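# Place the assembled white housing upright behind the rail

## Task

Find the white housing that already contains both its circuit board and its motor, and stand it upright on the dark belt strip immediately behind the white rail, with the board and motor still seated inside it; finish with the gripper released from it.

## Robot and tools

Robot: two arms, left_arm and right_arm, each ending in a two-finger gripper. All poses use one shared scene frame: origin on the table top midway between the arms, +x pointing out over the table, +z up, and left_arm on the +y side. The names left and right do not match the sides of any image. In gripper terms, the fingers extend along the gripper's +z axis and close along its y axis. end_effector_position is the spot between the finger pads, roughly 1 cm short of the fingertips.

Row format (used by both moving tools): one flat list of 16 numbers covering both arms, even when only one arm should move. First left_arm: x, y, z (metres, absolute target position in the scene frame), qw, qx, qy, qz (absolute target orientation as a quaternion, w first), then opening. Then the same eight for right_arm. Opening runs from -1 (closed) to +1 (fully open, 0.094 m). Between the extremes, the fingers are driven to the spot where grip_measured would show the number you send. To keep hold of a part, send an opening roughly 0.03 below the grip_measured reading for a firm grip, or a bit less below it for a lighter one. Each gripper's reading can be off by about 1 mm throughout the scene.

execute_actions(actions): actions is a list of up to 15 actions; each action is a list of up to 15 rows, each row played for one 1/30 s control step. If an action has fewer than 15 rows, its final row is repeated to fill 15 steps. An empty list just reports state and images. An action is rejected for both arms if any target lies more than 0.6 m from that gripper's current position along any of its own axes; if the first action fails this against the latest reported state, or anything is malformed, the whole call does nothing.

move(target, speed, blocking): target is one 16-number row as above, giving absolute goal poses. Each gripper travels a straight line toward its goal; both paths finish at the same time, lasting 0.5 to 10 s (cut off at 10 s). speed is the path's top speed in m/s, 0.002 to 0.5, default 0.25; rotation is capped at twice that in rad/s, taking the shorter way round. The opening is applied at the start. Paths do not avoid obstacles or the other arm, and grippers can lag, drift, and overshoot speed, notably near full reach. Faster moves and targets set deeper past a contact hit and press harder. With blocking=false the result comes after 0.5 s while motion continues; check with wait(0), and use wait or stop before sending new rows or moves. The result adds a move: line giving how it ended (done, off_target, moving, held, fault), which limits applied (paced = the pose was clipped; held = a check blocked some steps, after which the arm may suddenly go faster), and each gripper's distance from its goal. If only one arm is named, the other finished normally.

wait(seconds): 0 to 10 s; the arms keep their last commands, and a running move carries on (the wait ends early when it finishes). stop(): brakes a running move; it needs some distance, more when fast; fingers keep moving. zoom_image(camera, region): camera is cam_left_wrist or cam_right_wrist; region is [x0, y0, x1, y1] in pixels of that camera's last 504x504 image, origin top-left, at most 504 by 504. finished_scene(scene): pass the number of the current scene; it ends the scene irreversibly after the robot holds the last command, and reports success.

Control behaviour: each step, the commanded pose is clipped to within 70 mm and 16 degrees of the gripper's measured pose, and damped inverse kinematics favours position over orientation. Far targets therefore need several actions; after an action the arm only continues to its last clipped pose. Hand target lines show what the controller is currently driving toward. Results are often a centimetre or more off, usually low, and printed positions get less accurate at long reach. Elbows stop just before fully straight. To keep an orientation steady, resend the same quaternion every row instead of copying the reported, possibly drifted one. To keep an arm still, resend its exact last reported pose and desired opening every call.

Result lines: a state line left_arm: ... | right_arm: ... with each gripper's position and end_effector_quat_wxyz; grip_measured per arm; Joint positions, whose last value is the measured opening in metres; Hand target lines; pose unreachable when a clearance check altered or blocked an arm's command; FAULT lines for stopped arms; MOTOR HOT warnings from 75 °C. At 90 °C an arm halts for 10 s (then that threshold is disabled for 5 minutes); at 100 °C the arm and gripper go limp and fall. Both show as OVER-TEMPERATURE FAULT. Holding loads, even while idle, heats motors. Joint ranges (rad): waist -2.618 to 3.054, shoulder 0 to 3.142, elbow 0 to 3.142, wrist pitch -1.571 to 1.571, wrist yaw -1.571 to 1.571, wrist roll -2.094 to 2.094.

Cameras: cam_left_wrist and cam_right_wrist, both 504x504 fisheye. cam_left_wrist K=[[262.244, 0, 249.711], [0, 263.293, 252.637], [0, 0, 1]]; cam_right_wrist K=[[263.613, 0, 248.012], [0, 264.667, 252.95], [0, 0, 1]]; D=[0, 0, 0, 0], theta_max_deg=79.406.

Avoid: knocking or placing anything off the table (that fails the job), letting the board or motor fall out, dropping or slamming the housing, hard pushes, and letting the arms collide or press on each other, which can end the scene. Expect occasional brief tugs on a held part or nudges to loose objects. Smooth, quick motion with little effort is preferred.

Each tool is called after ">>>" in YAML: its name, and indented under it one key for each argument.

## Session

>>> execute_actions:
  actions: []

Scene clock: 0.00 s.
left_arm: end_effector_position=(+0.5495, +0.1994, +0.1961) grip_measured=+1.000 end_effector_quat_wxyz=(+0.294, -0.033, +0.893, -0.340) | right_arm: end_effector_position=(+0.2285, -0.4812, +0.1438) grip_measured=+1.000 end_effector_quat_wxyz=(+0.114, +0.594, +0.564, +0.563)
Joint positions: left_arm=[-0.128  2.302  2.215 -0.732  0.617 -0.339  0.094] | right_arm=[-1.083  1.644  0.929 -1.332 -1.178  0.102  0.094]
Joint velocities: left_arm=[ 0.002  0.002  0.027 -0.007  0.022 -0.051  0.   ] | right_arm=[ 0.002  0.007  0.002 -0.051  0.007 -0.066  0.   ]
Motor temperatures (°C, as the motors report them): left_arm=[26 27 28 24 26 27] | right_arm=[25 26 26 25 24 28]
Hand target (left_arm): +0.550, +0.199, +0.213; +0.312, -0.022, +0.886, -0.342
Hand target (right_arm): +0.230, -0.483, +0.147; +0.124, +0.589, +0.565, +0.565

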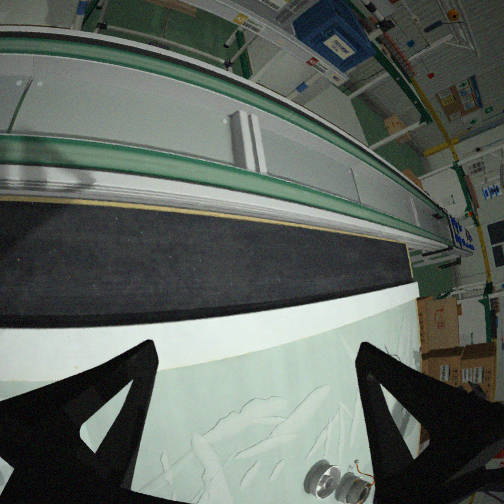

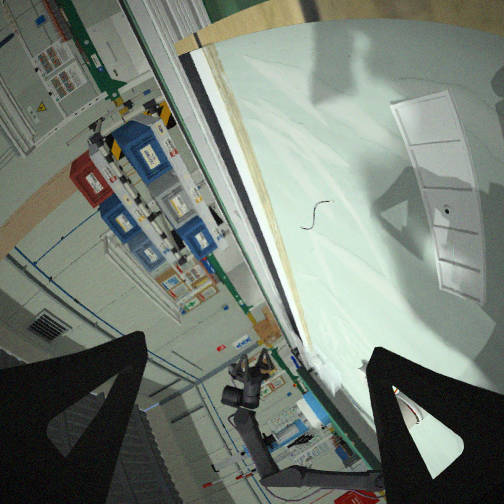

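>>> move:
  target: [0.3,0.25,0.35,0,0,1,0,1,0.3,-0.25,0.35,0,0,1,0,1]

Scene clock: 6.90 s.
left_arm: end_effector_position=(+0.3065, +0.2506, +0.3491) grip_measured=+1.000 end_effector_quat_wxyz=(+0.264, -0.016, +0.962, -0.060) | right_arm: end_effector_position=(+0.2975, -0.2602, +0.3439) grip_measured=+1.000 end_effector_quat_wxyz=(+0.247, +0.023, +0.965, +0.083)
Joint positions: left_arm=[-0.275  1.674  2.228 -1.577  0.024 -0.202  0.094] | right_arm=[ 0.425  1.517  2.051 -1.578  0.004  0.355  0.094]
Joint velocities: left_arm=[-0.002 -0.002 -0.007 -0.022 -0.022 -0.037  0.   ] | right_arm=[-0.007  0.002 -0.002 -0.051  0.037 -0.051  0.   ]
Motor temperatures (°C, as the motors report them): left_arm=[26 30 29 25 26 27] | right_arm=[25 26 26 25 25 28]
Hand target (left_arm): +0.301, +0.250, +0.350; +0.264, -0.010, +0.963, -0.056
Hand target (right_arm): +0.299, -0.258, +0.346; +0.250, +0.012, +0.965, +0.078
Off the commanded pose (left_arm): 0.007 m, 31 deg; orientation clipped at the last step of the last action.
Off the commanded pose (right_arm): 0.012 m, 30 deg; orientation clipped at the last step of the last action.
joint sent to its limit (left arm) — the command would take joint 4 (wrist pitch) past its lower limit, so that joint was sent only as far as its limit.
joint sent to its limit (right arm) — the command would take joint 4 (wrist pitch) past its lower limit, so that joint was sent only as far as its limit.
move: off_target (left_arm, right_arm); limits=paced

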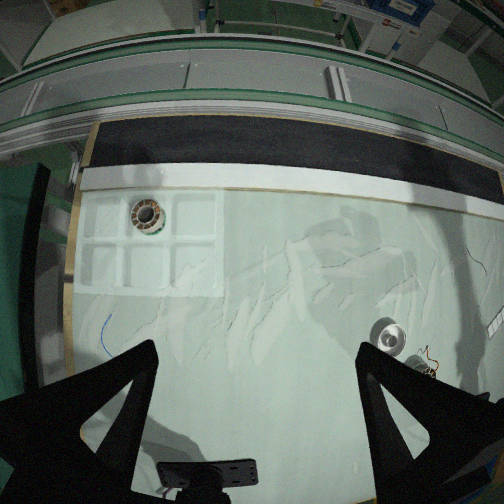

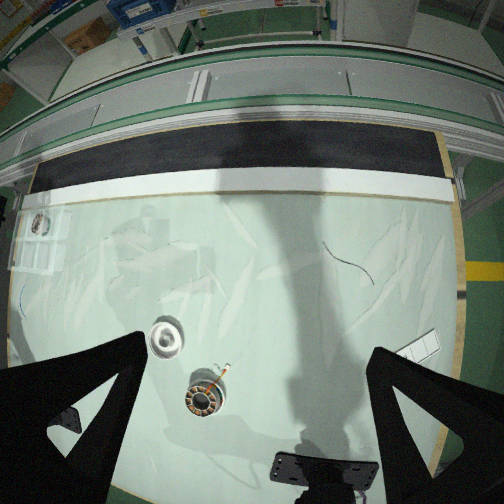

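>>> zoom_image:
  camera: "cam_right_wrist"
  region: [100, 290, 280, 450]

>>> zoom_image:
  camera: "cam_left_wrist"
  region: [70, 160, 250, 310]

Region (100, 290, 280, 450) of cam_right_wrist's 504x504 image, scaled by 2.800, with more detail than that image has.

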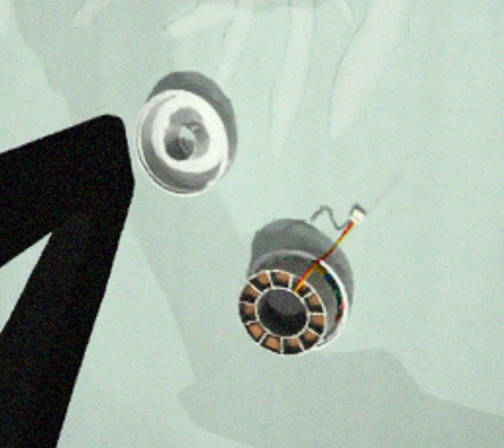

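Region (70, 160, 250, 310) of cam_left_wrist's 504x504 image, scaled by 2.800, with more detail than that image has.

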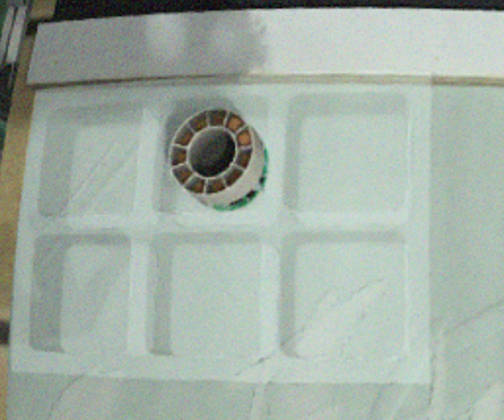

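>>> move:
  target: [0.3065,0.25,0.35,0.264,-0.016,0.962,-0.06,1,0.3,-0.15,0.22,0,0,1,0,1]

Scene clock: 16.80 s.
left_arm: end_effector_position=(+0.3067, +0.2508, +0.3492) grip_measured=+1.000 end_effector_quat_wxyz=(+0.264, -0.016, +0.962, -0.060) | right_arm: end_effector_position=(+0.3006, -0.1550, +0.2168) grip_measured=+1.000 end_effector_quat_wxyz=(+0.055, -0.005, +0.998, +0.028)
Joint positions: left_arm=[-0.275  1.674  2.228 -1.577  0.022 -0.202  0.094] | right_arm=[ 0.71   1.856  1.987 -1.578  0.014  0.583  0.094]
Joint velocities: left_arm=[ 0.002  0.002 -0.007 -0.051  0.022  0.051  0.   ] | right_arm=[-0.022  0.007  0.007  0.037  0.037  0.022  0.   ]
Motor temperatures (°C, as the motors report them): left_arm=[26 29 29 26 26 27] | right_arm=[25 26 27 26 25 28]
Hand target (left_arm): +0.307, +0.250, +0.350; +0.265, -0.016, +0.962, -0.060
Hand target (right_arm): +0.298, -0.152, +0.221; +0.057, -0.003, +0.998, +0.034
Off the commanded pose (left_arm): 0.001 m, 0 deg.
Off the commanded pose (right_arm): 0.006 m, 7 deg.
joint sent to its limit (left arm) — the command would take joint 4 (wrist pitch) past its lower limit, so that joint was sent only as far as its limit.
joint sent to its limit (right arm) — the command would take joint 4 (wrist pitch) past its lower limit, so that joint was sent only as far as its limit.
move: off_target (right_arm)

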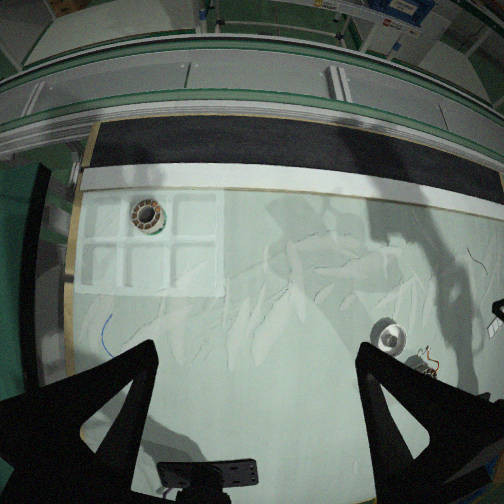

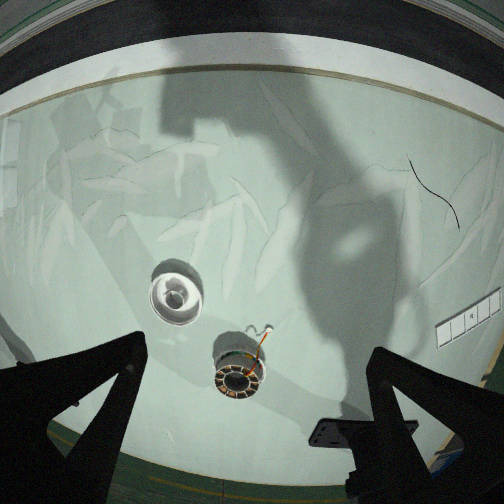

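>>> move:
  target: [0.3065,0.25,0.35,0.264,-0.016,0.962,-0.06,1,0.21,-0.15,0.2,0,0,1,0,1]

Scene clock: 20.63 s.
left_arm: end_effector_position=(+0.3067, +0.2508, +0.3492) grip_measured=+1.000 end_effector_quat_wxyz=(+0.264, -0.016, +0.962, -0.060) | right_arm: end_effector_position=(+0.2149, -0.1497, +0.1982) grip_measured=+1.000 end_effector_quat_wxyz=(+0.006, -0.003, +1.000, +0.003)
Joint positions: left_arm=[-0.275  1.674  2.228 -1.577  0.022 -0.202  0.094] | right_arm=[ 0.881  1.685  1.708 -1.582  0.004  0.759  0.094]
Joint velocities: left_arm=[ 0.007 -0.017 -0.007 -0.007  0.051 -0.022  0.   ] | right_arm=[-0.002  0.017  0.002 -0.022 -0.051  0.007  0.   ]
Motor temperatures (°C, as the motors report them): left_arm=[26 29 29 26 26 27] | right_arm=[25 27 27 26 25 28]
Hand target (left_arm): +0.306, +0.250, +0.350; +0.265, -0.016, +0.962, -0.060
Hand target (right_arm): +0.211, -0.151, +0.200; +0.008, -0.000, +1.000, +0.004
Off the commanded pose (left_arm): 0.001 m, 0 deg.
Off the commanded pose (right_arm): 0.005 m, 1 deg.
joint sent to its limit (left arm) — the command would take joint 4 (wrist pitch) past its lower limit, so that joint was sent only as far as its limit.
joint sent to its limit (right arm) — the command would take joint 4 (wrist pitch) past its lower limit, so that joint was sent only as far as its limit.
move: done

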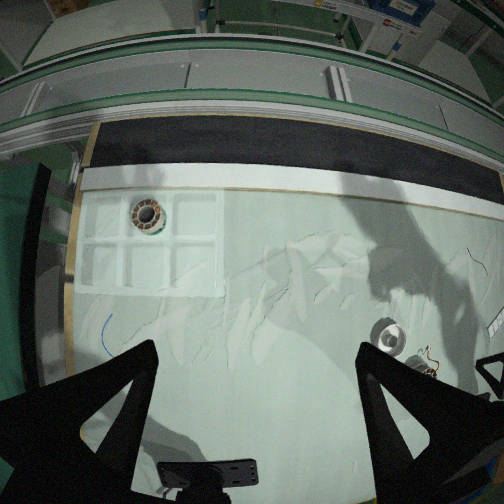

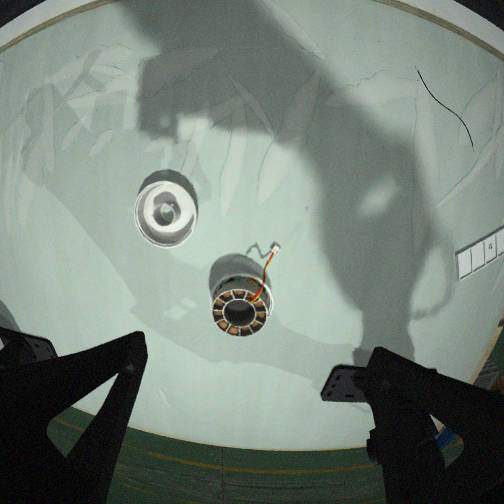

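>>> move:
  target: [0.3065,0.25,0.35,0.264,-0.016,0.962,-0.06,1,0.2,-0.14,0.1,0,0,1,0,1]

Scene clock: 23.93 s.
left_arm: end_effector_position=(+0.3067, +0.2508, +0.3492) grip_measured=+1.000 end_effector_quat_wxyz=(+0.264, -0.016, +0.962, -0.060) | right_arm: end_effector_position=(+0.2015, -0.1434, +0.0966) grip_measured=+1.000 end_effector_quat_wxyz=(-0.007, +0.000, +1.000, -0.007)
Joint positions: left_arm=[-0.275  1.674  2.228 -1.577  0.022 -0.202  0.094] | right_arm=[ 0.926  1.673  1.288 -1.206  0.001  0.811  0.094]
Joint velocities: left_arm=[-0.012 -0.007 -0.002 -0.037  0.022 -0.022  0.   ] | right_arm=[-0.012 -0.007 -0.017 -0.007  0.037  0.051  0.   ]
Motor temperatures (°C, as the motors report them): left_arm=[26 29 29 26 26 27] | right_arm=[25 27 27 25 25 28]
Hand target (left_arm): +0.306, +0.250, +0.350; +0.265, -0.016, +0.962, -0.060
Hand target (right_arm): +0.199, -0.141, +0.100; +0.001, -0.000, +1.000, -0.000
Off the commanded pose (left_arm): 0.001 m, 0 deg.
Off the commanded pose (right_arm): 0.005 m, 1 deg.
joint sent to its limit (left arm) — the command would take joint 4 (wrist pitch) past its lower limit, so that joint was sent only as far as its limit.
move: done

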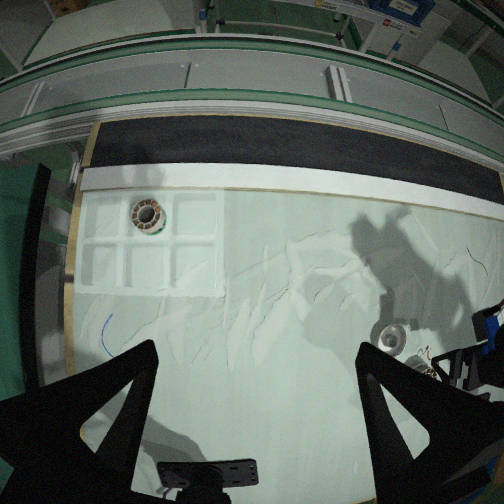

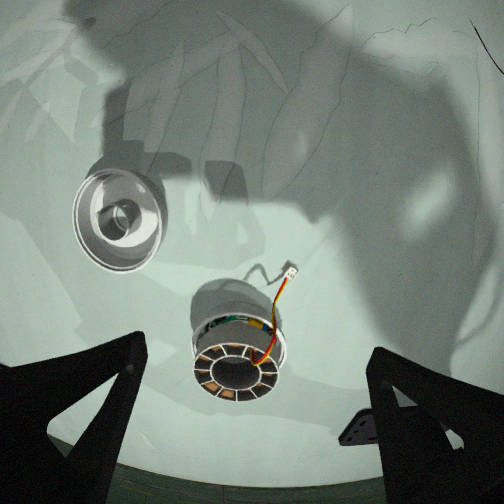

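>>> move:
  target: [0.3065,0.25,0.35,0.264,-0.016,0.962,-0.06,1,0.195,-0.132,0.055,0,0,1,0,1]
  speed: 0.1

Scene clock: 27.60 s.
left_arm: end_effector_position=(+0.3067, +0.2508, +0.3492) grip_measured=+1.000 end_effector_quat_wxyz=(+0.264, -0.016, +0.962, -0.060) | right_arm: end_effector_position=(+0.1975, -0.1344, +0.0588) grip_measured=+1.000 end_effector_quat_wxyz=(+0.002, +0.000, +1.000, +0.002)
Joint positions: left_arm=[-0.275  1.674  2.228 -1.577  0.022 -0.202  0.094] | right_arm=[ 0.957  1.695  1.16  -1.03   0.001  0.843  0.094]
Joint velocities: left_arm=[-0.007 -0.022  0.007 -0.037 -0.007  0.051  0.   ] | right_arm=[ 0.027  0.012 -0.007  0.007  0.037 -0.007  0.   ]
Motor temperatures (°C, as the motors report them): left_arm=[26 29 29 27 26 27] | right_arm=[25 27 27 25 25 28]
Hand target (left_arm): +0.306, +0.250, +0.350; +0.265, -0.016, +0.962, -0.060
Hand target (right_arm): +0.195, -0.133, +0.055; +0.001, +0.000, +1.000, -0.000
Off the commanded pose (left_arm): 0.001 m, 0 deg.
Off the commanded pose (right_arm): 0.005 m, 0 deg.
joint sent to its limit (left arm) — the command would take joint 4 (wrist pitch) past its lower limit, so that joint was sent only as far as its limit.
move: done

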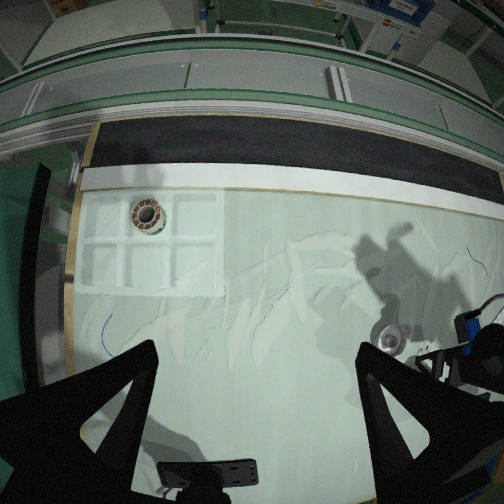

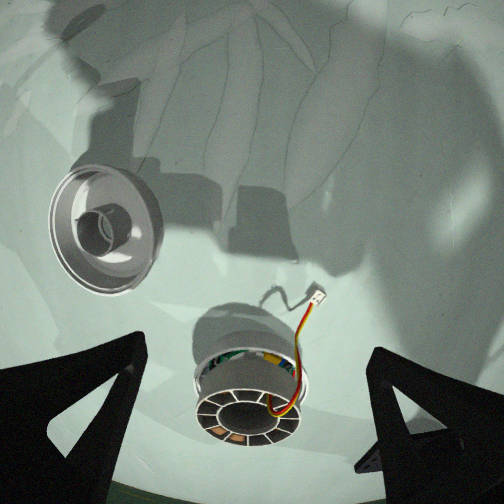

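>>> move:
  target: [0.3065,0.25,0.35,0.264,-0.016,0.962,-0.06,1,0.187,-0.134,0.035,0,0,1,0,1]
  speed: 0.08

Scene clock: 30.47 s.
left_arm: end_effector_position=(+0.3067, +0.2508, +0.3492) grip_measured=+1.000 end_effector_quat_wxyz=(+0.264, -0.016, +0.962, -0.060) | right_arm: end_effector_position=(+0.1905, -0.1353, +0.0401) grip_measured=+1.000 end_effector_quat_wxyz=(+0.004, +0.000, +1.000, +0.004)
Joint positions: left_arm=[-0.275  1.674  2.228 -1.577  0.022 -0.202  0.094] | right_arm=[ 0.973  1.695  1.081 -0.946  0.001  0.859  0.094]
Joint velocities: left_arm=[-0.002 -0.007  0.002  0.007  0.007 -0.022  0.   ] | right_arm=[ 0.007  0.017 -0.017  0.022 -0.022 -0.022  0.   ]
Motor temperatures (°C, as the motors report them): left_arm=[26 29 29 27 26 27] | right_arm=[25 27 27 25 25 28]
Hand target (left_arm): +0.306, +0.250, +0.350; +0.265, -0.016, +0.962, -0.060
Hand target (right_arm): +0.187, -0.135, +0.035; +0.000, -0.000, +1.000, -0.000
Off the commanded pose (left_arm): 0.001 m, 0 deg.
Off the commanded pose (right_arm): 0.006 m, 1 deg.
joint sent to its limit (left arm) — the command would take joint 4 (wrist pitch) past its lower limit, so that joint was sent only as far as its limit.
move: done

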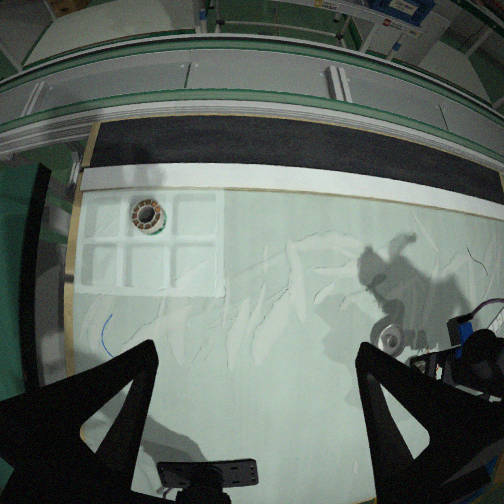

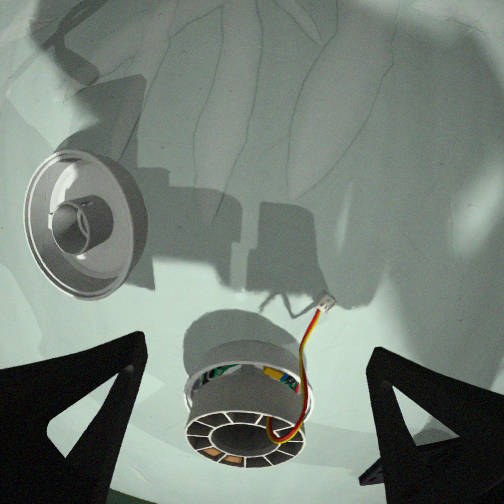

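>>> move:
  target: [0.3065,0.25,0.35,0.264,-0.016,0.962,-0.06,1,0.18,-0.134,0.012,0,0,1,0,1]
  speed: 0.06

Scene clock: 34.33 s.
left_arm: end_effector_position=(+0.3067, +0.2508, +0.3492) grip_measured=+1.000 end_effector_quat_wxyz=(+0.264, -0.016, +0.962, -0.060) | right_arm: end_effector_position=(+0.1835, -0.1352, +0.0166) grip_measured=+1.000 end_effector_quat_wxyz=(+0.003, +0.000, +1.000, +0.003)
Joint positions: left_arm=[-0.275  1.674  2.228 -1.577  0.022 -0.202  0.094] | right_arm=[ 0.992  1.718  1.006 -0.85   0.001  0.877  0.094]
Joint velocities: left_arm=[-0.022  0.007 -0.007  0.022  0.007 -0.022  0.   ] | right_arm=[-0.017 -0.002 -0.002 -0.007  0.007 -0.022  0.   ]
Motor temperatures (°C, as the motors report them): left_arm=[26 29 29 27 26 27] | right_arm=[25 28 27 25 24 28]
Hand target (left_arm): +0.306, +0.250, +0.350; +0.265, -0.016, +0.962, -0.060
Hand target (right_arm): +0.180, -0.135, +0.012; +0.000, -0.000, +1.000, -0.000
Off the commanded pose (left_arm): 0.001 m, 0 deg.
Off the commanded pose (right_arm): 0.006 m, 1 deg.
joint sent to its limit (left arm) — the command would take joint 4 (wrist pitch) past its lower limit, so that joint was sent only as far as its limit.
move: done

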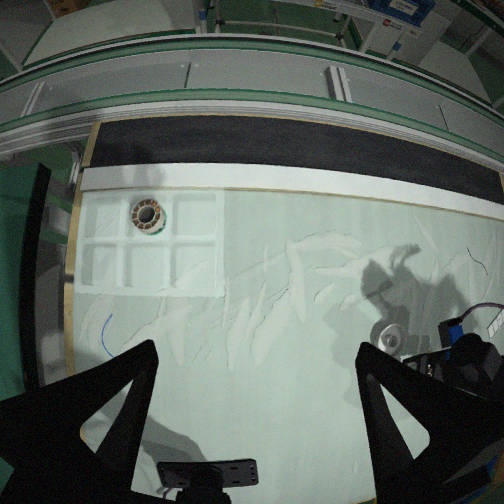

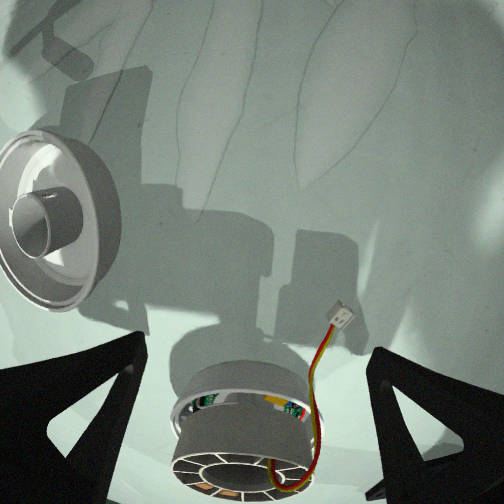

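>>> move:
  target: [0.3065,0.25,0.35,0.264,-0.016,0.962,-0.06,1,0.15,-0.133,0.012,0,0,1,0,1]
  speed: 0.06

Scene clock: 37.87 s.
left_arm: end_effector_position=(+0.3067, +0.2508, +0.3492) grip_measured=+1.000 end_effector_quat_wxyz=(+0.264, -0.016, +0.962, -0.060) | right_arm: end_effector_position=(+0.1531, -0.1354, +0.0090) grip_measured=+1.000 end_effector_quat_wxyz=(-0.004, -0.002, +1.000, -0.009)
Joint positions: left_arm=[-0.275  1.674  2.228 -1.577  0.022 -0.202  0.094] | right_arm=[ 1.081  1.692  0.941 -0.84   0.003  0.962  0.094]
Joint velocities: left_arm=[-0.002 -0.022  0.012 -0.051 -0.007  0.051  0.   ] | right_arm=[-0.007  0.012  0.007 -0.022 -0.051  0.081  0.   ]
Motor temperatures (°C, as the motors report them): left_arm=[26 29 29 27 26 27] | right_arm=[25 28 27 25 24 28]
Hand target (left_arm): +0.306, +0.250, +0.350; +0.265, -0.016, +0.962, -0.060
Hand target (right_arm): +0.151, -0.134, +0.012; +0.001, -0.000, +1.000, -0.001
Off the commanded pose (left_arm): 0.001 m, 0 deg.
Off the commanded pose (right_arm): 0.005 m, 1 deg.
joint sent to its limit (left arm) — the command would take joint 4 (wrist pitch) past its lower limit, so that joint was sent only as far as its limit.
move: done

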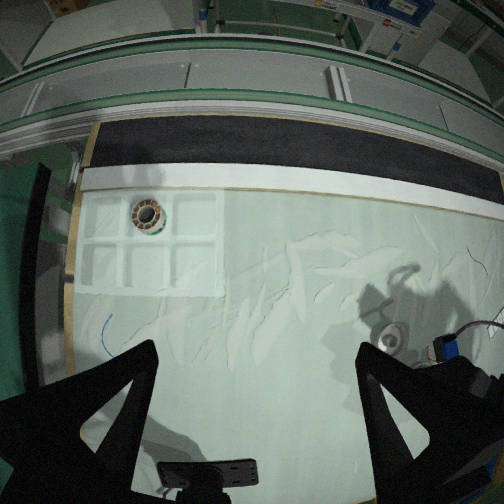

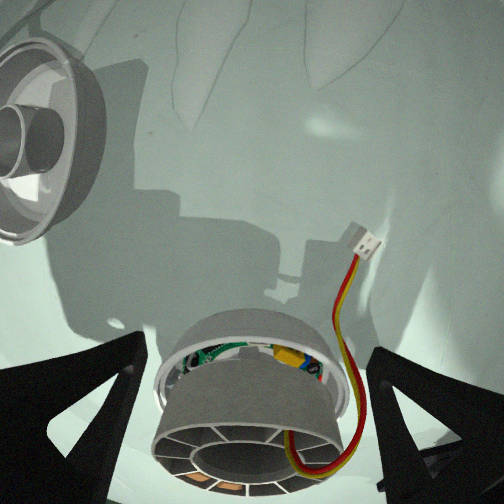

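>>> move:
  target: [0.3065,0.25,0.35,0.264,-0.016,0.962,-0.06,1,0.145,-0.133,0.017,0,0,1,0,1]
  speed: 0.06

>>> move:
  target: [0.3065,0.25,0.35,0.264,-0.016,0.962,-0.06,1,0.145,-0.133,0.017,0,0,1,0,0.3]
  speed: 0.06

Scene clock: 41.20 s.
left_arm: end_effector_position=(+0.3067, +0.2508, +0.3492) grip_measured=+1.000 end_effector_quat_wxyz=(+0.264, -0.016, +0.962, -0.060) | right_arm: end_effector_position=(+0.1504, -0.1313, +0.0136) grip_measured=+1.000 end_effector_quat_wxyz=(+0.000, -0.000, +1.000, -0.001)
Joint positions: left_arm=[-0.275  1.674  2.228 -1.577  0.022 -0.202  0.094] | right_arm=[ 1.097  1.674  0.941 -0.84   0.002  0.981  0.094]
Joint velocities: left_arm=[ 0.002  0.012 -0.017 -0.051  0.007 -0.037  0.   ] | right_arm=[-0.012  0.002 -0.007  0.081 -0.037 -0.022  0.   ]
Motor temperatures (°C, as the motors report them): left_arm=[26 29 29 27 26 27] | right_arm=[25 28 27 25 24 28]
Hand target (left_arm): +0.306, +0.250, +0.350; +0.265, -0.016, +0.962, -0.060
Hand target (right_arm): +0.145, -0.133, +0.017; +0.000, -0.000, +1.000, -0.000
Off the commanded pose (left_arm): 0.001 m, 0 deg.
Off the commanded pose (right_arm): 0.007 m, 0 deg.
joint sent to its limit (left arm) — the command would take joint 4 (wrist pitch) past its lower limit, so that joint was sent only as far as its limit.
move: done

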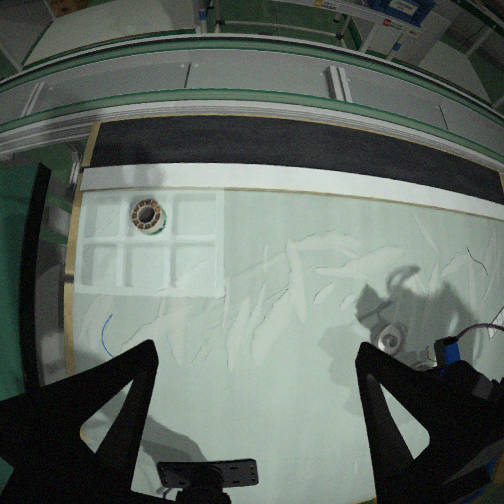

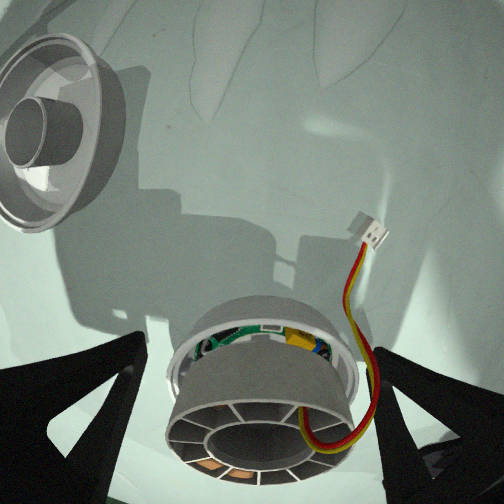

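Scene clock: 41.90 s.
left_arm: end_effector_position=(+0.3067, +0.2508, +0.3492) grip_measured=+1.000 end_effector_quat_wxyz=(+0.264, -0.016, +0.962, -0.060) | right_arm: end_effector_position=(+0.1502, -0.1314, +0.0136) grip_measured=+0.421 end_effector_quat_wxyz=(+0.000, +0.000, +1.000, -0.001)
Joint positions: left_arm=[-0.275  1.674  2.228 -1.577  0.022 -0.202  0.094] | right_arm=[ 1.097  1.674  0.941 -0.84   0.002  0.983  0.067]
Joint velocities: left_arm=[ 0.002  0.007  0.007 -0.125  0.022  0.007  0.   ] | right_arm=[ 0.017 -0.012 -0.002 -0.051  0.007  0.037  0.001]
Motor temperatures (°C, as the motors report them): left_arm=[26 29 29 27 26 27] | right_arm=[25 28 27 25 24 28]
Hand target (left_arm): +0.306, +0.250, +0.350; +0.265, -0.016, +0.962, -0.060
Hand target (right_arm): +0.145, -0.133, +0.017; +0.000, +0.000, +1.000, -0.000
Off the commanded pose (left_arm): 0.001 m, 0 deg.
Off the commanded pose (right_arm): 0.006 m, 0 deg.
joint sent to its limit (left arm) — the command would take joint 4 (wrist pitch) past its lower limit, so that joint was sent only as far as its limit.
move: done

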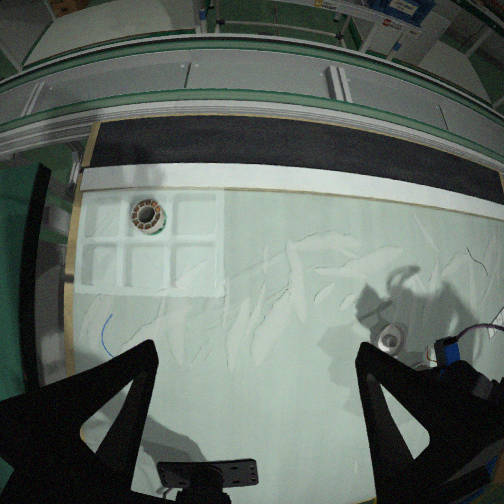

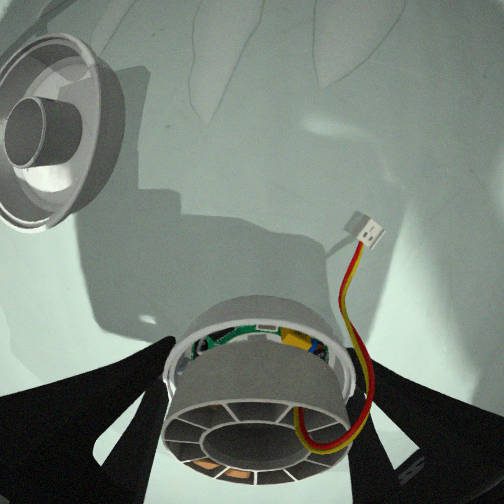

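>>> move:
  target: [0.3065,0.25,0.35,0.264,-0.016,0.962,-0.06,1,0.15,-0.133,0.15,0,0,1,0,0.37]
  speed: 0.15

>>> move:
  target: [0.3065,0.25,0.35,0.264,-0.016,0.962,-0.06,1,0.5,-0.2,0.17,0,0,1,0,0.37]
  speed: 0.2

Scene clock: 47.20 s.
left_arm: end_effector_position=(+0.3067, +0.2508, +0.3492) grip_measured=+1.000 end_effector_quat_wxyz=(+0.264, -0.016, +0.962, -0.060) | right_arm: end_effector_position=(+0.1495, -0.1325, +0.1372) grip_measured=+0.421 end_effector_quat_wxyz=(-0.009, +0.000, +1.000, -0.016)
Joint positions: left_arm=[-0.275  1.674  2.228 -1.577  0.022 -0.202  0.094] | right_arm=[ 1.097  1.587  1.358 -1.378  0.002  0.983  0.067]
Joint velocities: left_arm=[-0.002  0.007  0.002 -0.051 -0.007 -0.037  0.   ] | right_arm=[-0.002 -0.002 -0.007 -0.022 -0.037 -0.037 -0.002]
Motor temperatures (°C, as the motors report them): left_arm=[26 29 29 27 26 27] | right_arm=[25 28 27 25 24 28]
Hand target (left_arm): +0.306, +0.250, +0.350; +0.265, -0.016, +0.962, -0.060
Hand target (right_arm): +0.151, -0.131, +0.149; -0.000, -0.000, +1.000, -0.000
Off the commanded pose (left_arm): 0.001 m, 0 deg.
Off the commanded pose (right_arm): 0.013 m, 2 deg.
joint sent to its limit (left arm) — the command would take joint 4 (wrist pitch) past its lower limit, so that joint was sent only as far as its limit.
move: off_target (right_arm)

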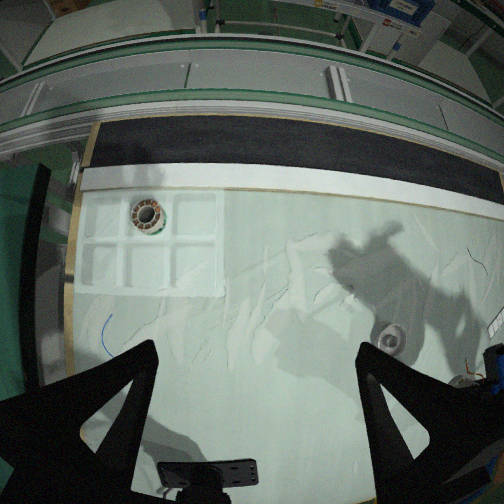

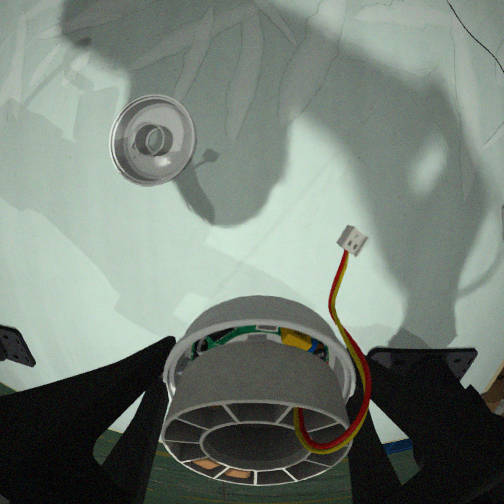

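Scene clock: 49.40 s.
left_arm: end_effector_position=(+0.3067, +0.2508, +0.3492) grip_measured=+1.000 end_effector_quat_wxyz=(+0.264, -0.016, +0.962, -0.060) | right_arm: end_effector_position=(+0.4959, -0.1951, +0.1579) grip_measured=+0.421 end_effector_quat_wxyz=(+0.125, +0.009, +0.991, +0.048)
Joint positions: left_arm=[-0.275  1.674  2.228 -1.577  0.022 -0.202  0.094] | right_arm=[ 0.422  2.521  2.801 -1.581 -0.014  0.327  0.067]
Joint velocities: left_arm=[ 0.002 -0.002 -0.022 -0.066  0.037 -0.022  0.   ] | right_arm=[-0.012  0.002  0.037  0.022  0.007 -0.051 -0.   ]
Motor temperatures (°C, as the motors report them): left_arm=[26 29 29 27 26 27] | right_arm=[25 28 28 25 24 28]
Hand target (left_arm): +0.306, +0.250, +0.350; +0.265, -0.016, +0.962, -0.060
Hand target (right_arm): +0.498, -0.195, +0.168; +0.139, +0.003, +0.989, +0.054
Off the commanded pose (left_arm): 0.001 m, 0 deg.
Off the commanded pose (right_arm): 0.014 m, 15 deg; orientation clipped at the last step of the last action.
joint sent to its limit (left arm) — the command would take joint 4 (wrist pitch) past its lower limit, so that joint was sent only as far as its limit.
joint sent to its limit (right arm) — the command would take joint 4 (wrist pitch) past its lower limit, so that joint was sent only as far as its limit.
move: off_target (right_arm); limits=paced

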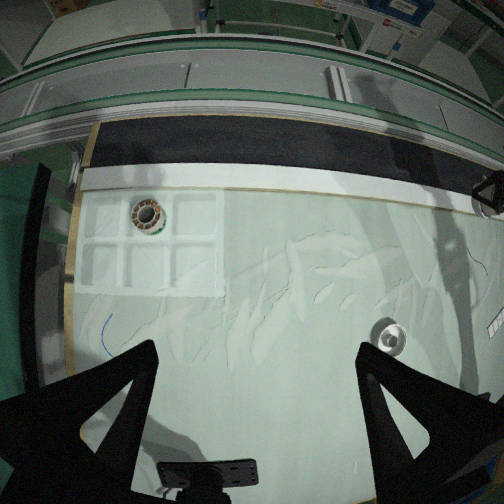

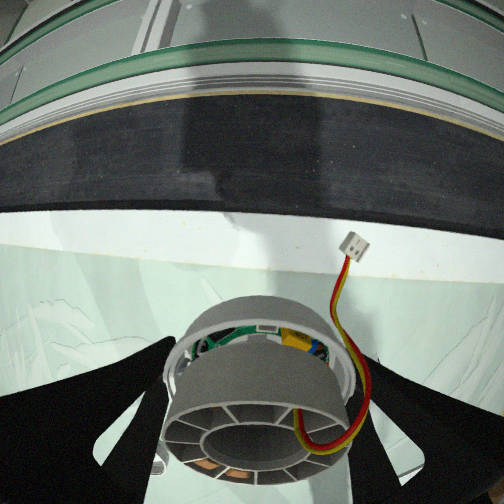

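>>> move:
  target: [0.3065,0.25,0.35,0.264,-0.016,0.962,-0.06,1,0.58,-0.42,0.14,0,0,1,0,0.37]
  speed: 0.15

Scene clock: 55.33 s.
left_arm: end_effector_position=(+0.3067, +0.2508, +0.3492) grip_measured=+1.000 end_effector_quat_wxyz=(+0.264, -0.016, +0.962, -0.060) | right_arm: end_effector_position=(+0.5718, -0.4171, +0.1270) grip_measured=+0.421 end_effector_quat_wxyz=(+0.197, +0.015, +0.980, -0.007)
Joint positions: left_arm=[-0.275  1.674  2.228 -1.577  0.022 -0.202  0.094] | right_arm=[-0.002  2.626  2.825 -1.374 -0.027 -0.083  0.067]
Joint velocities: left_arm=[-0.007 -0.002  0.012 -0.022 -0.051  0.007  0.   ] | right_arm=[-0.017 -0.022 -0.012  0.037  0.022  0.007 -0.   ]
Motor temperatures (°C, as the motors report them): left_arm=[26 29 29 28 26 27] | right_arm=[25 30 28 25 24 28]
Hand target (left_arm): +0.306, +0.250, +0.350; +0.265, -0.016, +0.962, -0.060
Hand target (right_arm): +0.579, -0.418, +0.139; +0.220, +0.008, +0.975, -0.013
Off the commanded pose (left_arm): 0.001 m, 0 deg.
Off the commanded pose (right_arm): 0.016 m, 23 deg; orientation clipped at the last step of the last action.
elbow stopped short (right arm): the move would have taken joint 3 (elbow) straighter than the controller allows; a more bent joint 3 avoids this.
joint sent to its limit (left arm) — the command would take joint 4 (wrist pitch) past its lower limit, so that joint was sent only as far as its limit.
move: off_target (right_arm); limits=paced

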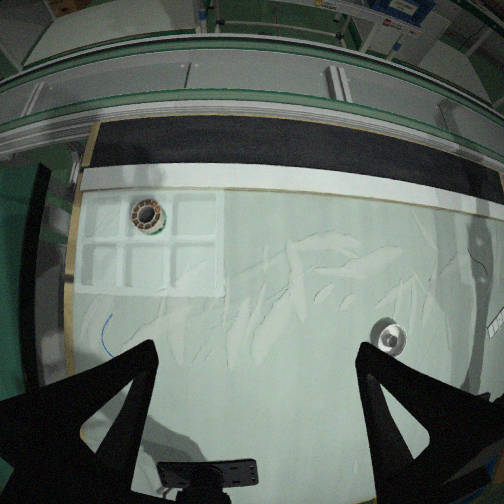

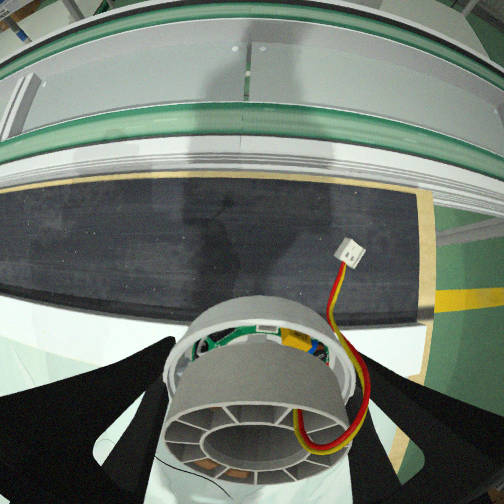

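>>> move:
  target: [0.3065,0.25,0.35,0.264,-0.016,0.962,-0.06,1,0.64,-0.42,0.11,0.3,0,0.954,0,0.37]
  speed: 0.08

Scene clock: 60.40 s.
left_arm: end_effector_position=(+0.3067, +0.2508, +0.3492) grip_measured=+1.000 end_effector_quat_wxyz=(+0.264, -0.016, +0.962, -0.060) | right_arm: end_effector_position=(+0.6314, -0.4186, +0.0934) grip_measured=+0.421 end_effector_quat_wxyz=(+0.277, +0.007, +0.961, -0.001)
Joint positions: left_arm=[-0.275  1.674  2.228 -1.577  0.022 -0.202  0.094] | right_arm=[-0.002  2.737  2.825 -1.099 -0.058 -0.088  0.067]
Joint velocities: left_arm=[-0.002  0.012 -0.007  0.051  0.007 -0.037  0.   ] | right_arm=[ 0.007  0.007 -0.012 -0.037  0.007 -0.051 -0.001]
Motor temperatures (°C, as the motors report them): left_arm=[26 29 29 28 26 27] | right_arm=[25 31 28 26 24 28]
Hand target (left_arm): +0.306, +0.250, +0.350; +0.265, -0.016, +0.962, -0.060
Hand target (right_arm): +0.639, -0.420, +0.109; +0.303, +0.001, +0.953, -0.001
Off the commanded pose (left_arm): 0.001 m, 0 deg.
Off the commanded pose (right_arm): 0.019 m, 3 deg.
elbow stopped short (right arm): the move would have taken joint 3 (elbow) straighter than the controller allows; a more bent joint 3 avoids this.
joint sent to its limit (left arm) — the command would take joint 4 (wrist pitch) past its lower limit, so that joint was sent only as far as its limit.
move: off_target (right_arm)

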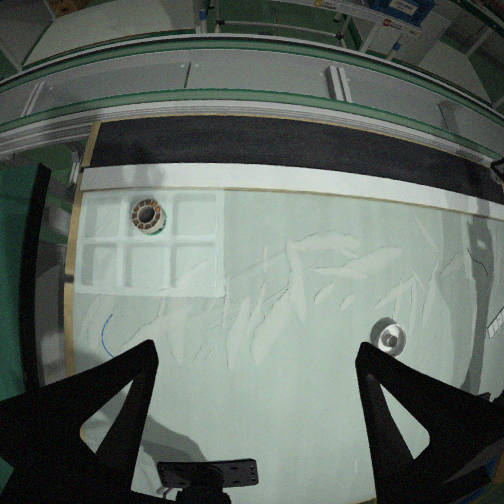

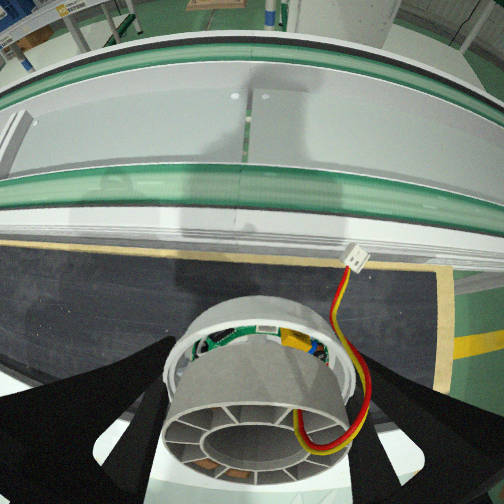

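>>> move:
  target: [0.3065,0.25,0.35,0.264,-0.016,0.962,-0.06,1,0.645,-0.42,0.06,0.26,0,0.966,0,0.37]
  speed: 0.06

Scene clock: 63.30 s.
left_arm: end_effector_position=(+0.3067, +0.2508, +0.3492) grip_measured=+1.000 end_effector_quat_wxyz=(+0.264, -0.016, +0.962, -0.060) | right_arm: end_effector_position=(+0.6344, -0.4189, +0.0449) grip_measured=+0.421 end_effector_quat_wxyz=(+0.252, +0.006, +0.968, +0.002)
Joint positions: left_arm=[-0.275  1.674  2.228 -1.577  0.022 -0.202  0.094] | right_arm=[-0.002  2.823  2.825 -1.065 -0.058 -0.09   0.067]
Joint velocities: left_arm=[ 0.012 -0.007  0.012  0.051 -0.037 -0.051  0.   ] | right_arm=[ 0.007 -0.002  0.007  0.007 -0.007 -0.066  0.001]
Motor temperatures (°C, as the motors report them): left_arm=[26 29 29 28 26 27] | right_arm=[25 32 29 26 24 28]
Hand target (left_arm): +0.306, +0.250, +0.350; +0.265, -0.016, +0.962, -0.060
Hand target (right_arm): +0.643, -0.420, +0.060; +0.278, +0.001, +0.961, -0.002
Off the commanded pose (left_arm): 0.001 m, 0 deg.
Off the commanded pose (right_arm): 0.018 m, 1 deg.
elbow stopped short (right arm): the move would have taken joint 3 (elbow) straighter than the controller allows; a more bent joint 3 avoids this.
joint sent to its limit (left arm) — the command would take joint 4 (wrist pitch) past its lower limit, so that joint was sent only as far as its limit.
move: off_target (right_arm)

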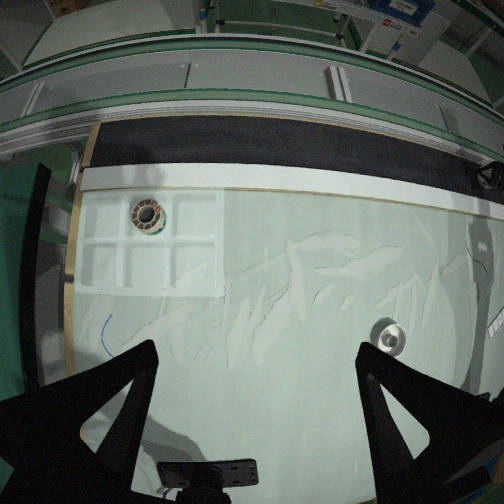

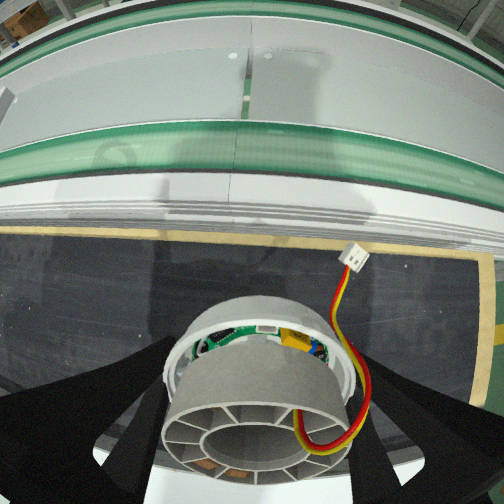

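>>> move:
  target: [0.3065,0.25,0.35,0.264,-0.016,0.962,-0.06,1,0.645,-0.42,0.048,0.26,0,0.966,0,0.37]
  speed: 0.04

Scene clock: 65.67 s.
left_arm: end_effector_position=(+0.3067, +0.2508, +0.3492) grip_measured=+1.000 end_effector_quat_wxyz=(+0.264, -0.016, +0.962, -0.060) | right_arm: end_effector_position=(+0.6349, -0.4190, +0.0336) grip_measured=+0.421 end_effector_quat_wxyz=(+0.247, +0.006, +0.969, +0.002)
Joint positions: left_arm=[-0.275  1.674  2.228 -1.577  0.022 -0.202  0.094] | right_arm=[-0.002  2.843  2.825 -1.056 -0.058 -0.091  0.067]
Joint velocities: left_arm=[ 0.007 -0.002 -0.002 -0.051 -0.022  0.007  0.   ] | right_arm=[-0.012  0.017 -0.002 -0.022 -0.081 -0.037 -0.   ]
Motor temperatures (°C, as the motors report them): left_arm=[26 29 30 28 26 27] | right_arm=[25 33 29 27 24 28]
Hand target (left_arm): +0.306, +0.250, +0.350; +0.265, -0.016, +0.962, -0.060
Hand target (right_arm): +0.644, -0.420, +0.048; +0.272, +0.000, +0.962, -0.002
Off the commanded pose (left_arm): 0.001 m, 0 deg.
Off the commanded pose (right_arm): 0.018 m, 2 deg.
elbow stopped short (right arm): the move would have taken joint 3 (elbow) straighter than the controller allows; a more bent joint 3 avoids this.
joint sent to its limit (left arm) — the command would take joint 4 (wrist pitch) past its lower limit, so that joint was sent only as far as its limit.
move: off_target (right_arm)

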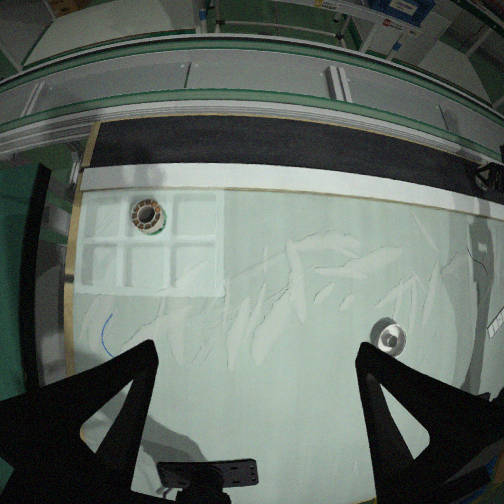

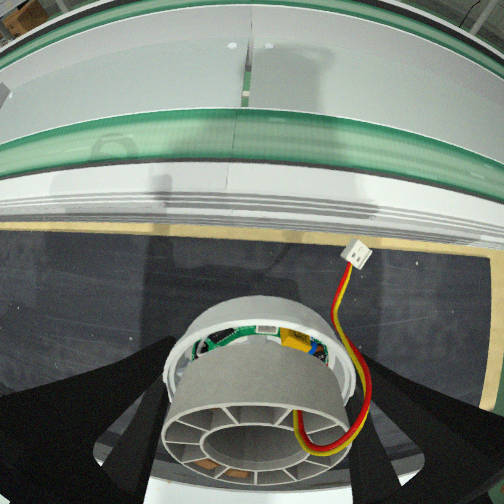

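Release slowly.

>>> move:
  target: [0.3065,0.25,0.35,0.264,-0.016,0.962,-0.06,1,0.645,-0.42,0.04,0.26,0,0.966,0,0.6]
  speed: 0.03

>>> move:
  target: [0.3065,0.25,0.35,0.264,-0.016,0.962,-0.06,1,0.6,-0.42,0.16,0.26,0,0.966,0,1]
  speed: 0.08

Scene clock: 68.33 s.
left_arm: end_effector_position=(+0.3067, +0.2508, +0.3492) grip_measured=+1.000 end_effector_quat_wxyz=(+0.264, -0.016, +0.962, -0.060) | right_arm: end_effector_position=(+0.6394, -0.4195, +0.0346) grip_measured=+0.598 end_effector_quat_wxyz=(+0.257, +0.006, +0.966, +0.001)
Joint positions: left_arm=[-0.275  1.674  2.228 -1.577  0.022 -0.202  0.094] | right_arm=[-0.002  2.846  2.825 -1.034 -0.058 -0.091  0.075]
Joint velocities: left_arm=[-0.007 -0.002 -0.002  0.037 -0.037 -0.081  0.   ] | right_arm=[ 0.007 -0.002  0.012 -0.066  0.037 -0.007 -0.002]
Motor temperatures (°C, as the motors report them): left_arm=[26 29 30 28 26 27] | right_arm=[25 34 29 27 24 28]
Hand target (left_arm): +0.306, +0.250, +0.350; +0.265, -0.016, +0.962, -0.060
Hand target (right_arm): +0.645, -0.420, +0.040; +0.269, +0.001, +0.963, -0.001
Off the commanded pose (left_arm): 0.001 m, 0 deg.
Off the commanded pose (right_arm): 0.008 m, 1 deg.
elbow stopped short (right arm): the move would have taken joint 3 (elbow) straighter than the controller allows; a more bent joint 3 avoids this.
joint sent to its limit (left arm) — the command would take joint 4 (wrist pitch) past its lower limit, so that joint was sent only as far as its limit.
move: done

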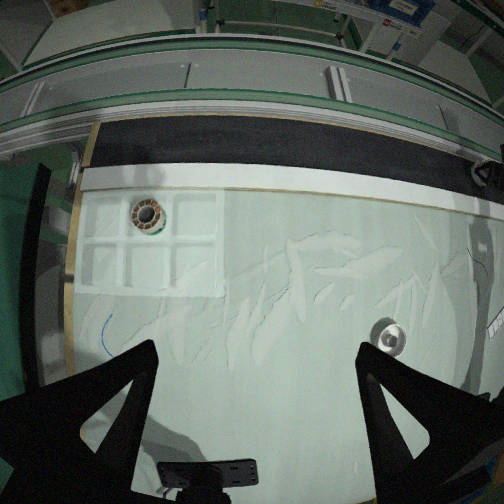

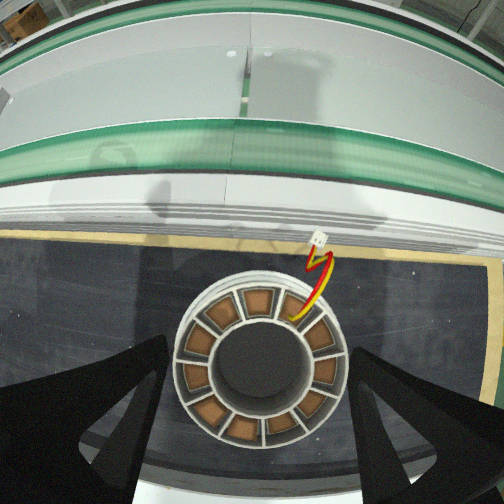

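Scene clock: 70.37 s.
left_arm: end_effector_position=(+0.3067, +0.2508, +0.3492) grip_measured=+1.000 end_effector_quat_wxyz=(+0.264, -0.016, +0.962, -0.060) | right_arm: end_effector_position=(+0.6016, -0.4150, +0.1403) grip_measured=+1.000 end_effector_quat_wxyz=(+0.261, +0.002, +0.965, -0.000)
Joint positions: left_arm=[-0.275  1.674  2.228 -1.577  0.022 -0.202  0.094] | right_arm=[-0.002  2.628  2.825 -1.241 -0.058 -0.099  0.094]
Joint velocities: left_arm=[-0.002  0.002 -0.002 -0.051 -0.081 -0.037  0.   ] | right_arm=[-0.002 -0.002 -0.012 -0.022  0.022 -0.037  0.   ]
Motor temperatures (°C, as the motors report them): left_arm=[26 29 30 28 26 27] | right_arm=[25 34 29 27 24 28]
Hand target (left_arm): +0.306, +0.250, +0.350; +0.265, -0.016, +0.962, -0.060
Hand target (right_arm): +0.601, -0.420, +0.160; +0.278, +0.001, +0.961, -0.002
Off the commanded pose (left_arm): 0.001 m, 0 deg.
Off the commanded pose (right_arm): 0.020 m, 0 deg.
elbow stopped short (right arm): the move would have taken joint 3 (elbow) straighter than the controller allows; a more bent joint 3 avoids this.
joint sent to its limit (left arm) — the command would take joint 4 (wrist pitch) past its lower limit, so that joint was sent only as far as its limit.
move: off_target (right_arm)

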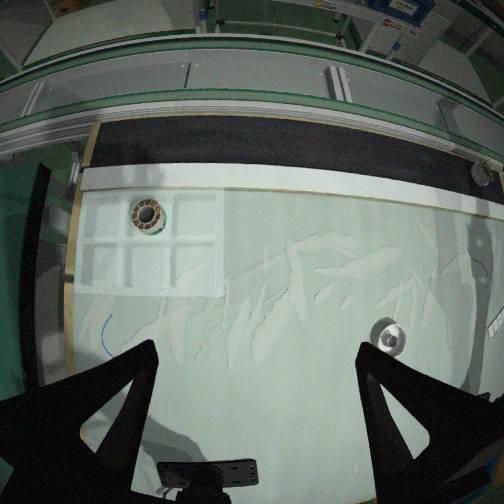

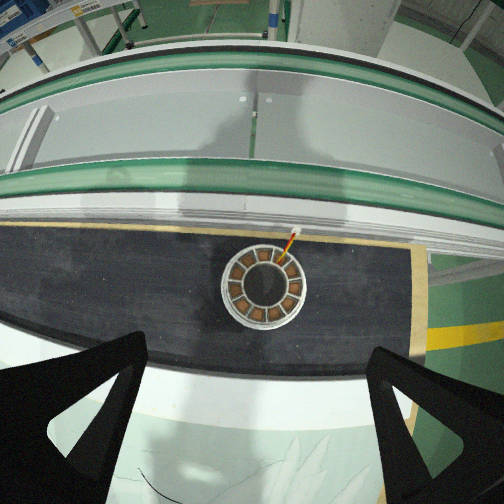

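>>> finished_scene:
  scene: 1

The scene is finished: the task was done.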